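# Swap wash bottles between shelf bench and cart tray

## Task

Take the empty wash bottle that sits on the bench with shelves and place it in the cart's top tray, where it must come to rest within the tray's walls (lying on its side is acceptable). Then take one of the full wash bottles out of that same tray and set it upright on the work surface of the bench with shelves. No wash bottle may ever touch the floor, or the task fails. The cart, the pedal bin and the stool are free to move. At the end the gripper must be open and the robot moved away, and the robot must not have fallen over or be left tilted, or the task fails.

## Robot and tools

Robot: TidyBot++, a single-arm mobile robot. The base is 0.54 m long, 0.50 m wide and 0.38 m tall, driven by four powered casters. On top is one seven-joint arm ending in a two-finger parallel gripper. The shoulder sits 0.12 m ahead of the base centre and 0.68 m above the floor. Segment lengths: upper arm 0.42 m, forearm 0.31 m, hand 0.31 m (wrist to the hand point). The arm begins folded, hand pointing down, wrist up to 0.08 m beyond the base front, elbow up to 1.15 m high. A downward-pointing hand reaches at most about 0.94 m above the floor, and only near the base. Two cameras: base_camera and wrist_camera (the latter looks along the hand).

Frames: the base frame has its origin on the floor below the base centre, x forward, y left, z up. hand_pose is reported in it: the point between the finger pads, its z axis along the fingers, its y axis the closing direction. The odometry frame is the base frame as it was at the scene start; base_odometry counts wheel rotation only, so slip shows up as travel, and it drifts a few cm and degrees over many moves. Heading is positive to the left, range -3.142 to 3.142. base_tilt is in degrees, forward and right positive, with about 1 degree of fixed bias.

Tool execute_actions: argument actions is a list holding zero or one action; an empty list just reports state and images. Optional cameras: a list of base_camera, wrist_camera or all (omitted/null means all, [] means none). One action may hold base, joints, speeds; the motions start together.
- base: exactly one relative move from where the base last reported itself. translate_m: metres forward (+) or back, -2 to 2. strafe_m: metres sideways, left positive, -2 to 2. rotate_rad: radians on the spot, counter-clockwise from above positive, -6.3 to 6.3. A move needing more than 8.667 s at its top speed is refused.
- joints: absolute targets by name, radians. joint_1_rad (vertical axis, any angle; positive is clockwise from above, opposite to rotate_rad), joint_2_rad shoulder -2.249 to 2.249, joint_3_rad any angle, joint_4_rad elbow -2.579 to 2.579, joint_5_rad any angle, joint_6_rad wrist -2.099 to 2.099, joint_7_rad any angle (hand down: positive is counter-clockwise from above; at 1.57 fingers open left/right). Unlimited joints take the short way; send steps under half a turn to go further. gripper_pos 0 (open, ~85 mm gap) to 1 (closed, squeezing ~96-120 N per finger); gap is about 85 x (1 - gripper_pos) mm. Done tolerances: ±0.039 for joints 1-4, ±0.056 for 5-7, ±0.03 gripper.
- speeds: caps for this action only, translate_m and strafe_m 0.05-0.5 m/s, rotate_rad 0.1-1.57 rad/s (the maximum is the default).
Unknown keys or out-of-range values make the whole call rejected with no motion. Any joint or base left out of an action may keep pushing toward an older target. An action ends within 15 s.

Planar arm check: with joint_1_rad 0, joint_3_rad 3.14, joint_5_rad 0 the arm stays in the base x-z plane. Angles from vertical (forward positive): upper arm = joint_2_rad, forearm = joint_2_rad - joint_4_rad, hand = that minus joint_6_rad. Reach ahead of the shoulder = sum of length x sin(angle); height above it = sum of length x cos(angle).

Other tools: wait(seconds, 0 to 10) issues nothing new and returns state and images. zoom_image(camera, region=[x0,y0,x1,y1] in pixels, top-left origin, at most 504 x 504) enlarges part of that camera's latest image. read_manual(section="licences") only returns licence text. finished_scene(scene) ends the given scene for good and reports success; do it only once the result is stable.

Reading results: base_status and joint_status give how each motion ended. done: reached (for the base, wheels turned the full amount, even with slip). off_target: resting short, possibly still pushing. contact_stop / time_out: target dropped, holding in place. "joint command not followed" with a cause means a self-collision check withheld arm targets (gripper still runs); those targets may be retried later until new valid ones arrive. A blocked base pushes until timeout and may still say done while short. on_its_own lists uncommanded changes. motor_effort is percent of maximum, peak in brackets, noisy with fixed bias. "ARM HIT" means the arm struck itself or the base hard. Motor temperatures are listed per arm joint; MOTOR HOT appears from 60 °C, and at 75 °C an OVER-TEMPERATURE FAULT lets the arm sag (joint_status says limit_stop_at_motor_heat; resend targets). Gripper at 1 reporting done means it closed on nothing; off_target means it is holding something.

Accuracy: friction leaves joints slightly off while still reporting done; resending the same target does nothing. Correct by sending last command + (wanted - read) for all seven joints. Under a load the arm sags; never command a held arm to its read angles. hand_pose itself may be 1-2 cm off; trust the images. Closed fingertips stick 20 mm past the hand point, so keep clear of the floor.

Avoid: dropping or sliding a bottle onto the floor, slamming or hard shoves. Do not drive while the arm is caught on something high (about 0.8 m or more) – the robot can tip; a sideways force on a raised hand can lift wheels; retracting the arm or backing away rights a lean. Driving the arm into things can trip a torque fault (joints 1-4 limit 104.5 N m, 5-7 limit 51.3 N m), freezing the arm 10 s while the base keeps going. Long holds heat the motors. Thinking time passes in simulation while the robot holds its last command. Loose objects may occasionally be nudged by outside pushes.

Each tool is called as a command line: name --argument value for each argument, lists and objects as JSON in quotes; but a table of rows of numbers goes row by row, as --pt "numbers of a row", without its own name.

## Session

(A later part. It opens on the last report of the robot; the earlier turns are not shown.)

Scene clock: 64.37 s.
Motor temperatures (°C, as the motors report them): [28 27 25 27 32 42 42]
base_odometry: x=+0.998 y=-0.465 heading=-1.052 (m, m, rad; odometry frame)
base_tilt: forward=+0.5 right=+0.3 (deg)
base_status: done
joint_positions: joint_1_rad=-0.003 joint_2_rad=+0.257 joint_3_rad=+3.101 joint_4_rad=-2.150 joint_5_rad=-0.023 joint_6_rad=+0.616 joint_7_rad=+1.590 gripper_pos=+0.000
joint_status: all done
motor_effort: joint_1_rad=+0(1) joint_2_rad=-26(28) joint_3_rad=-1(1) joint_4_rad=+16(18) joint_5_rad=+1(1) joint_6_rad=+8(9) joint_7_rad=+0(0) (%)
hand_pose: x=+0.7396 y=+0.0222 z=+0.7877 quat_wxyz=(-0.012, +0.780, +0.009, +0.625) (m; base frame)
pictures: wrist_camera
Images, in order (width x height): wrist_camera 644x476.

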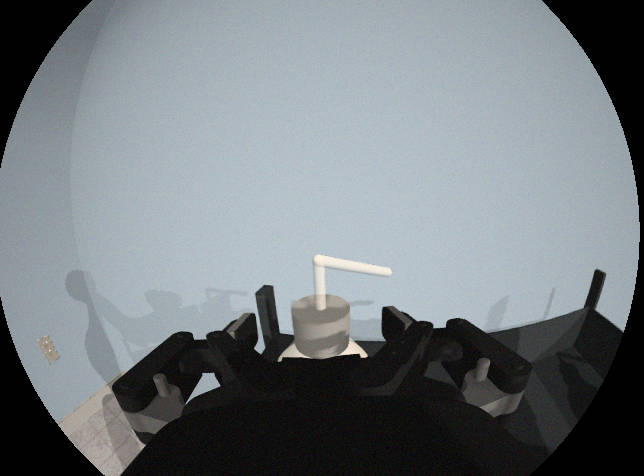

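execute_actions --actions '[{"joints":{"gripper_pos":1}}]' --cameras '["wrist_camera"]'

execute_actions --actions '[{"joints":{"joint_2_rad":0.1,"joint_4_rad":-1.9,"joint_6_rad":0.26}}]' --cameras '["wrist_camera"]'

Scene clock: 65.73 s.
Motor temperatures (°C, as the motors report them): [28 27 25 27 32 42 42]
base_odometry: x=+0.998 y=-0.464 heading=-1.052 (m, m, rad; odometry frame)
base_tilt: forward=+0.5 right=+0.3 (deg)
base_status: not commanded
joint_positions: joint_1_rad=-0.003 joint_2_rad=+0.256 joint_3_rad=+3.101 joint_4_rad=-2.148 joint_5_rad=-0.023 joint_6_rad=+0.637 joint_7_rad=+1.590 gripper_pos=+0.670
joint_status: gripper_pos off_target (ended at +0.670, target +1.000)
motor_effort: joint_1_rad=+0(3) joint_2_rad=-24(30) joint_3_rad=-1(3) joint_4_rad=+14(18) joint_5_rad=+1(2) joint_6_rad=+6(11) joint_7_rad=+0(0) (%)
hand_pose: x=+0.7413 y=+0.0221 z=+0.7956 quat_wxyz=(-0.012, +0.773, +0.009, +0.634) (m; base frame)
pictures: wrist_camera
Images, in order (width x height): wrist_camera 644x476.

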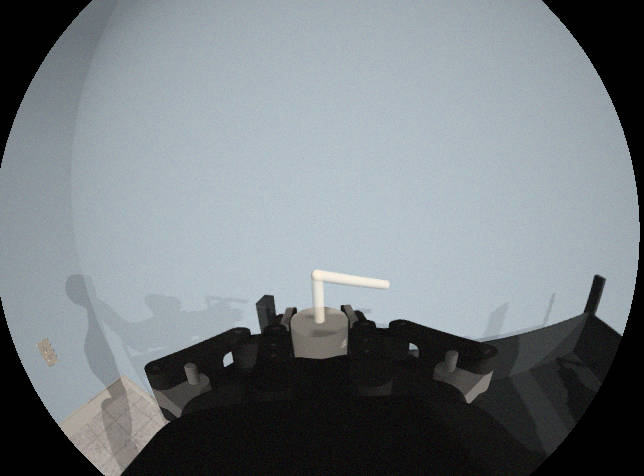

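Scene clock: 67.20 s.
Motor temperatures (°C, as the motors report them): [28 27 25 27 32 42 42]
base_odometry: x=+0.998 y=-0.464 heading=-1.052 (m, m, rad; odometry frame)
base_tilt: forward=+0.5 right=+0.3 (deg)
base_status: not commanded
joint_positions: joint_1_rad=-0.003 joint_2_rad=+0.121 joint_3_rad=+3.101 joint_4_rad=-1.921 joint_5_rad=-0.023 joint_6_rad=+0.291 joint_7_rad=+1.590 gripper_pos=+0.670
joint_status: all done
motor_effort: joint_1_rad=+0(1) joint_2_rad=-29(33) joint_3_rad=-1(1) joint_4_rad=+23(23) joint_5_rad=+1(1) joint_6_rad=+11(12) joint_7_rad=+0(1) (%)
hand_pose: x=+0.7551 y=+0.0256 z=+0.9011 quat_wxyz=(-0.014, +0.768, +0.012, +0.640) (m; base frame)
pictures: wrist_camera
Images, in order (width x height): wrist_camera 644x476.

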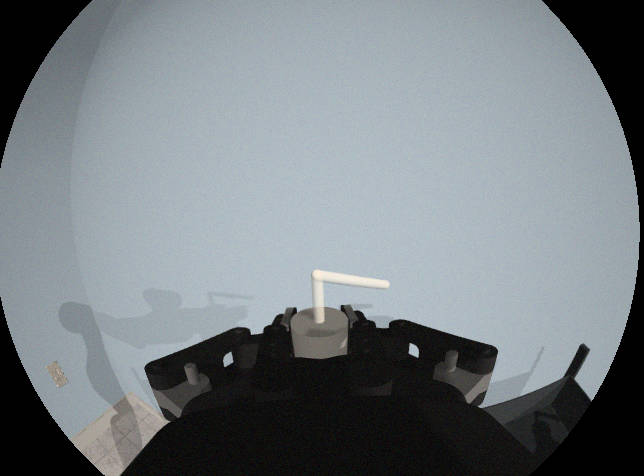

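execute_actions --actions '[{"joints":{"joint_2_rad":-0.03,"joint_4_rad":-1.28,"joint_6_rad":-0.46}}]' --cameras '[]'

execute_actions --actions '[{"base":{"translate_m":-0.95},"speeds":{"translate_m":0.4}}]' --cameras '[]'

execute_actions --actions '[{"base":{"rotate_rad":-1.95},"speeds":{"rotate_rad":0.7}}]' --cameras '["wrist_camera"]'

Scene clock: 69.47 s.
Motor temperatures (°C, as the motors report them): [28 27 25 27 32 42 42]
base_odometry: x=+0.998 y=-0.464 heading=-1.052 (m, m, rad; odometry frame)
base_tilt: forward=+0.5 right=+0.3 (deg)
base_status: not commanded
joint_positions: joint_1_rad=-0.003 joint_2_rad=-0.005 joint_3_rad=+3.101 joint_4_rad=-1.306 joint_5_rad=-0.023 joint_6_rad=-0.430 joint_7_rad=+1.590 gripper_pos=+0.670
joint_status: all done
motor_effort: joint_1_rad=-1(0) joint_2_rad=-25(31) joint_3_rad=+0(1) joint_4_rad=+24(25) joint_5_rad=+0(0) joint_6_rad=+11(12) joint_7_rad=-1(0) (%)
hand_pose: x=+0.7259 y=+0.0307 z=+1.1369 quat_wxyz=(-0.018, +0.761, +0.019, +0.648) (m; base frame)
pictures: none
No camera images: the call's "cameras" was empty. Leave "cameras" out to get every camera's image.

Scene clock: 73.10 s.
Motor temperatures (°C, as the motors report them): [28 27 25 27 32 42 42]
base_odometry: x=+0.526 y=+0.360 heading=-1.051 (m, m, rad; odometry frame)
base_tilt: forward=+0.4 right=+0.4 (deg)
base_status: done
joint_positions: joint_1_rad=-0.003 joint_2_rad=-0.012 joint_3_rad=+3.101 joint_4_rad=-1.306 joint_5_rad=-0.023 joint_6_rad=-0.434 joint_7_rad=+1.590 gripper_pos=+0.670
joint_status: not commanded
motor_effort: joint_1_rad=+0(1) joint_2_rad=-24(31) joint_3_rad=+0(2) joint_4_rad=+24(26) joint_5_rad=+1(1) joint_6_rad=+11(11) joint_7_rad=+1(0) (%)
hand_pose: x=+0.7225 y=+0.0307 z=+1.1400 quat_wxyz=(-0.018, +0.760, +0.019, +0.649) (m; base frame)
pictures: none
No camera images: the call's "cameras" was empty. Leave "cameras" out to get every camera's image.

Scene clock: 76.60 s.
Motor temperatures (°C, as the motors report them): [28 27 25 27 32 42 42]
base_odometry: x=+0.526 y=+0.360 heading=-3.001 (m, m, rad; odometry frame)
base_tilt: forward=+0.5 right=+0.3 (deg)
base_status: done
joint_positions: joint_1_rad=-0.003 joint_2_rad=-0.012 joint_3_rad=+3.103 joint_4_rad=-1.306 joint_5_rad=-0.023 joint_6_rad=-0.434 joint_7_rad=+1.590 gripper_pos=+0.670
joint_status: not commanded
motor_effort: joint_1_rad=-1(4) joint_2_rad=-25(26) joint_3_rad=-1(4) joint_4_rad=+24(24) joint_5_rad=+0(1) joint_6_rad=+11(11) joint_7_rad=+0(0) (%)
hand_pose: x=+0.7226 y=+0.0292 z=+1.1400 quat_wxyz=(-0.017, +0.760, +0.018, +0.649) (m; base frame)
pictures: wrist_camera
Images, in order (width x height): wrist_camera 644x476.

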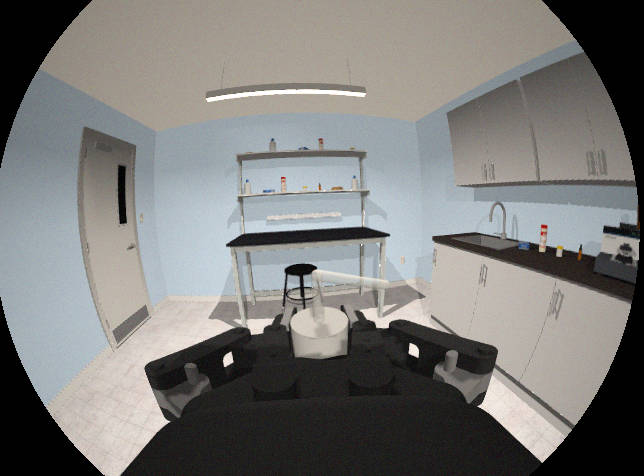

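execute_actions --actions '[{"base":{"translate_m":1.5},"speeds":{"translate_m":0.4}}]'

execute_actions --actions '[{"base":{"translate_m":0.3},"speeds":{"translate_m":0.2}}]'

Scene clock: 81.60 s.
Motor temperatures (°C, as the motors report them): [28 27 25 27 32 42 42]
base_odometry: x=-0.959 y=+0.151 heading=-3.001 (m, m, rad; odometry frame)
base_tilt: forward=+0.5 right=+0.4 (deg)
base_status: done
joint_positions: joint_1_rad=-0.003 joint_2_rad=-0.011 joint_3_rad=+3.103 joint_4_rad=-1.305 joint_5_rad=-0.023 joint_6_rad=-0.435 joint_7_rad=+1.590 gripper_pos=+0.670
joint_status: not commanded
motor_effort: joint_1_rad=+0(1) joint_2_rad=-24(28) joint_3_rad=+0(0) joint_4_rad=+24(25) joint_5_rad=+1(0) joint_6_rad=+11(12) joint_7_rad=+0(1) (%)
hand_pose: x=+0.7228 y=+0.0292 z=+1.1394 quat_wxyz=(-0.017, +0.761, +0.018, +0.649) (m; base frame)
pictures: base_camera, wrist_camera
Images, in order (width x height): base_camera 644x364, wrist_camera 644x476.

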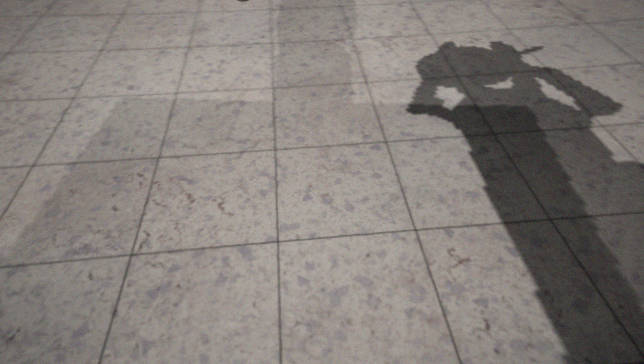

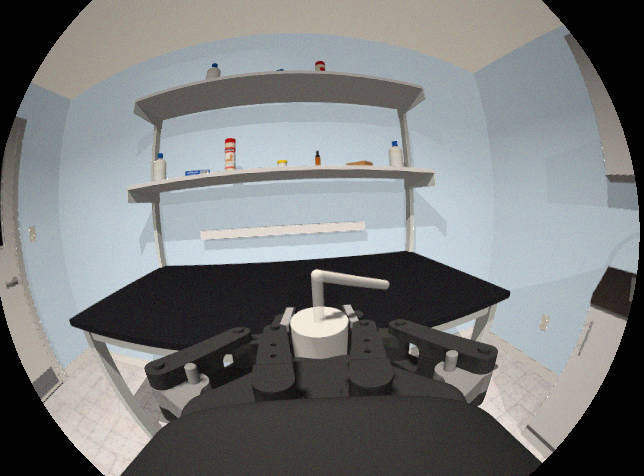

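Scene clock: 83.87 s.
Motor temperatures (°C, as the motors report them): [28 27 25 27 32 42 42]
base_odometry: x=-1.257 y=+0.109 heading=-3.002 (m, m, rad; odometry frame)
base_tilt: forward=+0.5 right=+0.4 (deg)
base_status: done
joint_positions: joint_1_rad=-0.003 joint_2_rad=-0.012 joint_3_rad=+3.103 joint_4_rad=-1.305 joint_5_rad=-0.023 joint_6_rad=-0.436 joint_7_rad=+1.590 gripper_pos=+0.670
joint_status: not commanded
motor_effort: joint_1_rad=-1(0) joint_2_rad=-26(29) joint_3_rad=-1(0) joint_4_rad=+24(25) joint_5_rad=+1(0) joint_6_rad=+11(12) joint_7_rad=+1(0) (%)
hand_pose: x=+0.7228 y=+0.0292 z=+1.1393 quat_wxyz=(-0.017, +0.761, +0.018, +0.649) (m; base frame)
pictures: base_camera, wrist_camera
Images, in order (width x height): base_camera 644x364, wrist_camera 644x476.

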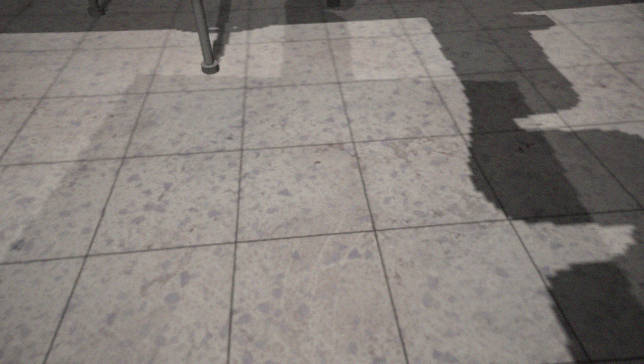

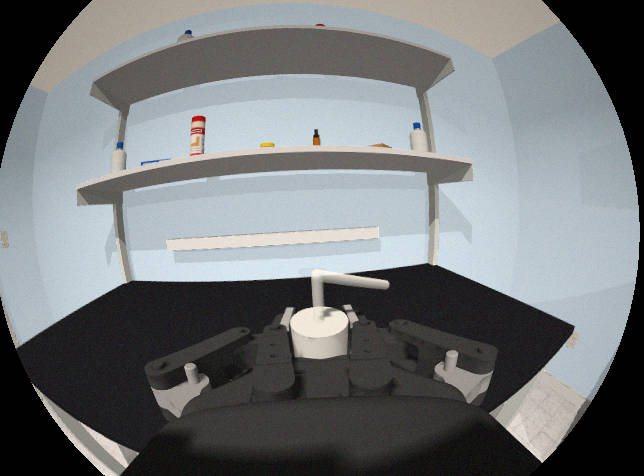

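execute_actions --actions '[{"base":{"translate_m":0.2},"speeds":{"translate_m":0.15}}]'

execute_actions --actions '[{"joints":{"joint_4_rad":-1.52,"joint_6_rad":-0.19}}]' --cameras '[]'

execute_actions --actions '[{"joints":{"joint_4_rad":-1.59,"joint_6_rad":-0.12}}]' --cameras '[]'

Scene clock: 86.10 s.
Motor temperatures (°C, as the motors report them): [28 27 25 27 32 42 42]
base_odometry: x=-1.455 y=+0.081 heading=-3.003 (m, m, rad; odometry frame)
base_tilt: forward=+0.4 right=+0.4 (deg)
base_status: done
joint_positions: joint_1_rad=-0.003 joint_2_rad=-0.011 joint_3_rad=+3.103 joint_4_rad=-1.305 joint_5_rad=-0.023 joint_6_rad=-0.436 joint_7_rad=+1.590 gripper_pos=+0.670
joint_status: not commanded
motor_effort: joint_1_rad=+0(0) joint_2_rad=-25(29) joint_3_rad=-1(1) joint_4_rad=+24(25) joint_5_rad=+1(0) joint_6_rad=+11(11) joint_7_rad=+1(0) (%)
hand_pose: x=+0.7228 y=+0.0292 z=+1.1393 quat_wxyz=(-0.017, +0.761, +0.018, +0.649) (m; base frame)
pictures: base_camera, wrist_camera
Images, in order (width x height): base_camera 644x364, wrist_camera 644x476.

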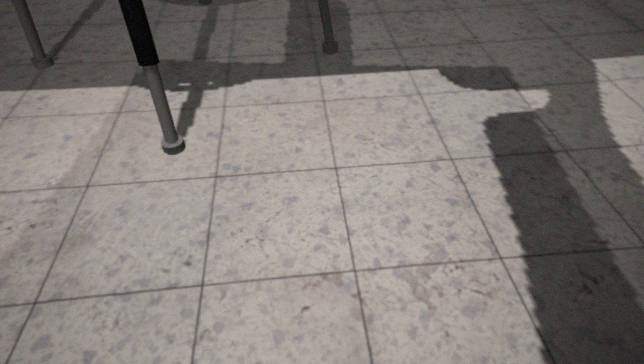

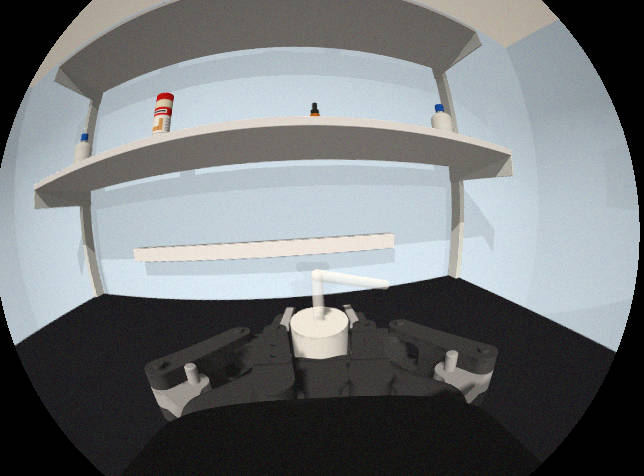

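Scene clock: 87.40 s.
Motor temperatures (°C, as the motors report them): [28 27 25 27 32 42 42]
base_odometry: x=-1.455 y=+0.081 heading=-3.003 (m, m, rad; odometry frame)
base_tilt: forward=+0.4 right=+0.3 (deg)
base_status: not commanded
joint_positions: joint_1_rad=-0.003 joint_2_rad=-0.011 joint_3_rad=+3.103 joint_4_rad=-1.527 joint_5_rad=-0.023 joint_6_rad=-0.255 joint_7_rad=+1.590 gripper_pos=+0.670
joint_status: joint_6_rad off_target (ended at -0.255, target -0.190); the others done
motor_effort: joint_1_rad=-1(0) joint_2_rad=-25(26) joint_3_rad=+0(1) joint_4_rad=+25(26) joint_5_rad=+0(0) joint_6_rad=+11(11) joint_7_rad=+1(0) (%)
hand_pose: x=+0.7321 y=+0.0283 z=+1.0584 quat_wxyz=(-0.016, +0.774, +0.016, +0.633) (m; base frame)
pictures: none
No camera images: the call's "cameras" was empty. Leave "cameras" out to get every camera's image.

Scene clock: 88.20 s.
Motor temperatures (°C, as the motors report them): [28 27 25 27 32 42 42]
base_odometry: x=-1.455 y=+0.081 heading=-3.003 (m, m, rad; odometry frame)
base_tilt: forward=+0.5 right=+0.3 (deg)
base_status: not commanded
joint_positions: joint_1_rad=-0.003 joint_2_rad=-0.012 joint_3_rad=+3.103 joint_4_rad=-1.583 joint_5_rad=-0.023 joint_6_rad=-0.175 joint_7_rad=+1.590 gripper_pos=+0.670
joint_status: all done
motor_effort: joint_1_rad=-1(1) joint_2_rad=-23(26) joint_3_rad=-1(1) joint_4_rad=+24(25) joint_5_rad=+0(0) joint_6_rad=+10(11) joint_7_rad=+1(0) (%)
hand_pose: x=+0.7339 y=+0.0278 z=+1.0482 quat_wxyz=(-0.016, +0.766, +0.016, +0.642) (m; base frame)
pictures: none
No camera images: the call's "cameras" was empty. Leave "cameras" out to get every camera's image.

execute_actions --actions '[{"joints":{"joint_4_rad":-1.63,"joint_6_rad":-0.11}}]' --cameras '[]'

execute_actions --actions '[{"joints":{"gripper_pos":0}}]' --cameras '["wrist_camera"]'

execute_actions --actions '[{"base":{"translate_m":-0.5},"speeds":{"translate_m":0.25}}]' --cameras '["wrist_camera"]'

Scene clock: 89.30 s.
Motor temperatures (°C, as the motors report them): [28 27 25 27 32 42 42]
base_odometry: x=-1.455 y=+0.081 heading=-3.003 (m, m, rad; odometry frame)
base_tilt: forward=+0.4 right=+0.4 (deg)
base_status: not commanded
joint_positions: joint_1_rad=-0.003 joint_2_rad=-0.020 joint_3_rad=+3.103 joint_4_rad=-1.604 joint_5_rad=-0.023 joint_6_rad=-0.147 joint_7_rad=+1.590 gripper_pos=+0.670
joint_status: all done
motor_effort: joint_1_rad=+0(0) joint_2_rad=-21(24) joint_3_rad=+0(0) joint_4_rad=+20(23) joint_5_rad=+1(1) joint_6_rad=+7(10) joint_7_rad=+0(0) (%)
hand_pose: x=+0.7311 y=+0.0276 z=+1.0487 quat_wxyz=(-0.015, +0.761, +0.015, +0.648) (m; base frame)
pictures: none
No camera images: the call's "cameras" was empty. Leave "cameras" out to get every camera's image.

Scene clock: 90.40 s.
Motor temperatures (°C, as the motors report them): [28 27 25 27 32 42 42]
base_odometry: x=-1.455 y=+0.081 heading=-3.003 (m, m, rad; odometry frame)
base_tilt: forward=+0.5 right=+0.4 (deg)
base_status: not commanded
joint_positions: joint_1_rad=-0.003 joint_2_rad=-0.020 joint_3_rad=+3.103 joint_4_rad=-1.615 joint_5_rad=-0.023 joint_6_rad=-0.147 joint_7_rad=+1.590 gripper_pos=+0.000
joint_status: all done
motor_effort: joint_1_rad=+0(0) joint_2_rad=-22(22) joint_3_rad=-1(0) joint_4_rad=+21(21) joint_5_rad=+0(1) joint_6_rad=+8(8) joint_7_rad=+0(0) (%)
hand_pose: x=+0.7305 y=+0.0276 z=+1.0419 quat_wxyz=(-0.015, +0.765, +0.015, +0.644) (m; base frame)
pictures: wrist_camera
Images, in order (width x height): wrist_camera 644x476.

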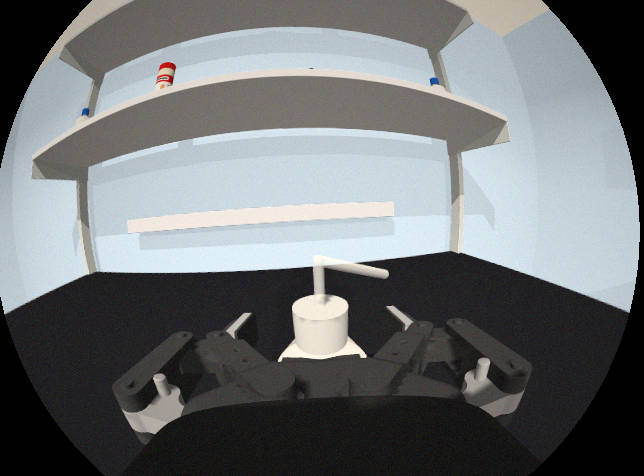

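Scene clock: 93.27 s.
Motor temperatures (°C, as the motors report them): [28 27 25 27 32 42 42]
base_odometry: x=-0.959 y=+0.150 heading=-3.004 (m, m, rad; odometry frame)
base_tilt: forward=+0.4 right=+0.3 (deg)
base_status: done
joint_positions: joint_1_rad=-0.003 joint_2_rad=-0.027 joint_3_rad=+3.103 joint_4_rad=-1.617 joint_5_rad=-0.023 joint_6_rad=-0.147 joint_7_rad=+1.590 gripper_pos=+0.000
joint_status: not commanded
motor_effort: joint_1_rad=+0(1) joint_2_rad=-21(27) joint_3_rad=+0(1) joint_4_rad=+21(22) joint_5_rad=+0(0) joint_6_rad=+8(9) joint_7_rad=+0(0) (%)
hand_pose: x=+0.7280 y=+0.0276 z=+1.0450 quat_wxyz=(-0.015, +0.763, +0.015, +0.646) (m; base frame)
pictures: wrist_camera
Images, in order (width x height): wrist_camera 644x476.

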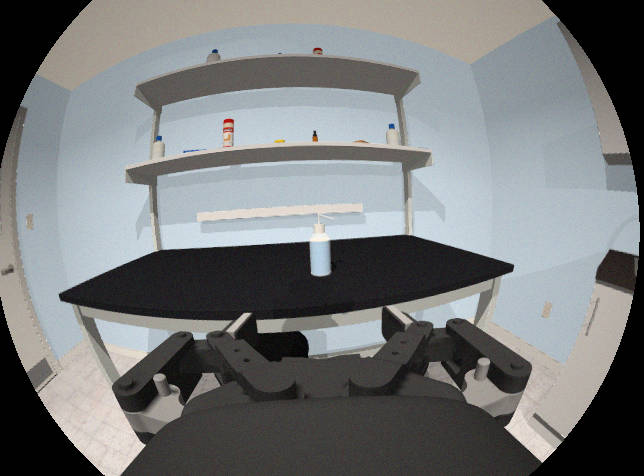

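finished_scene --scene 2

The scene is finished: the task was done.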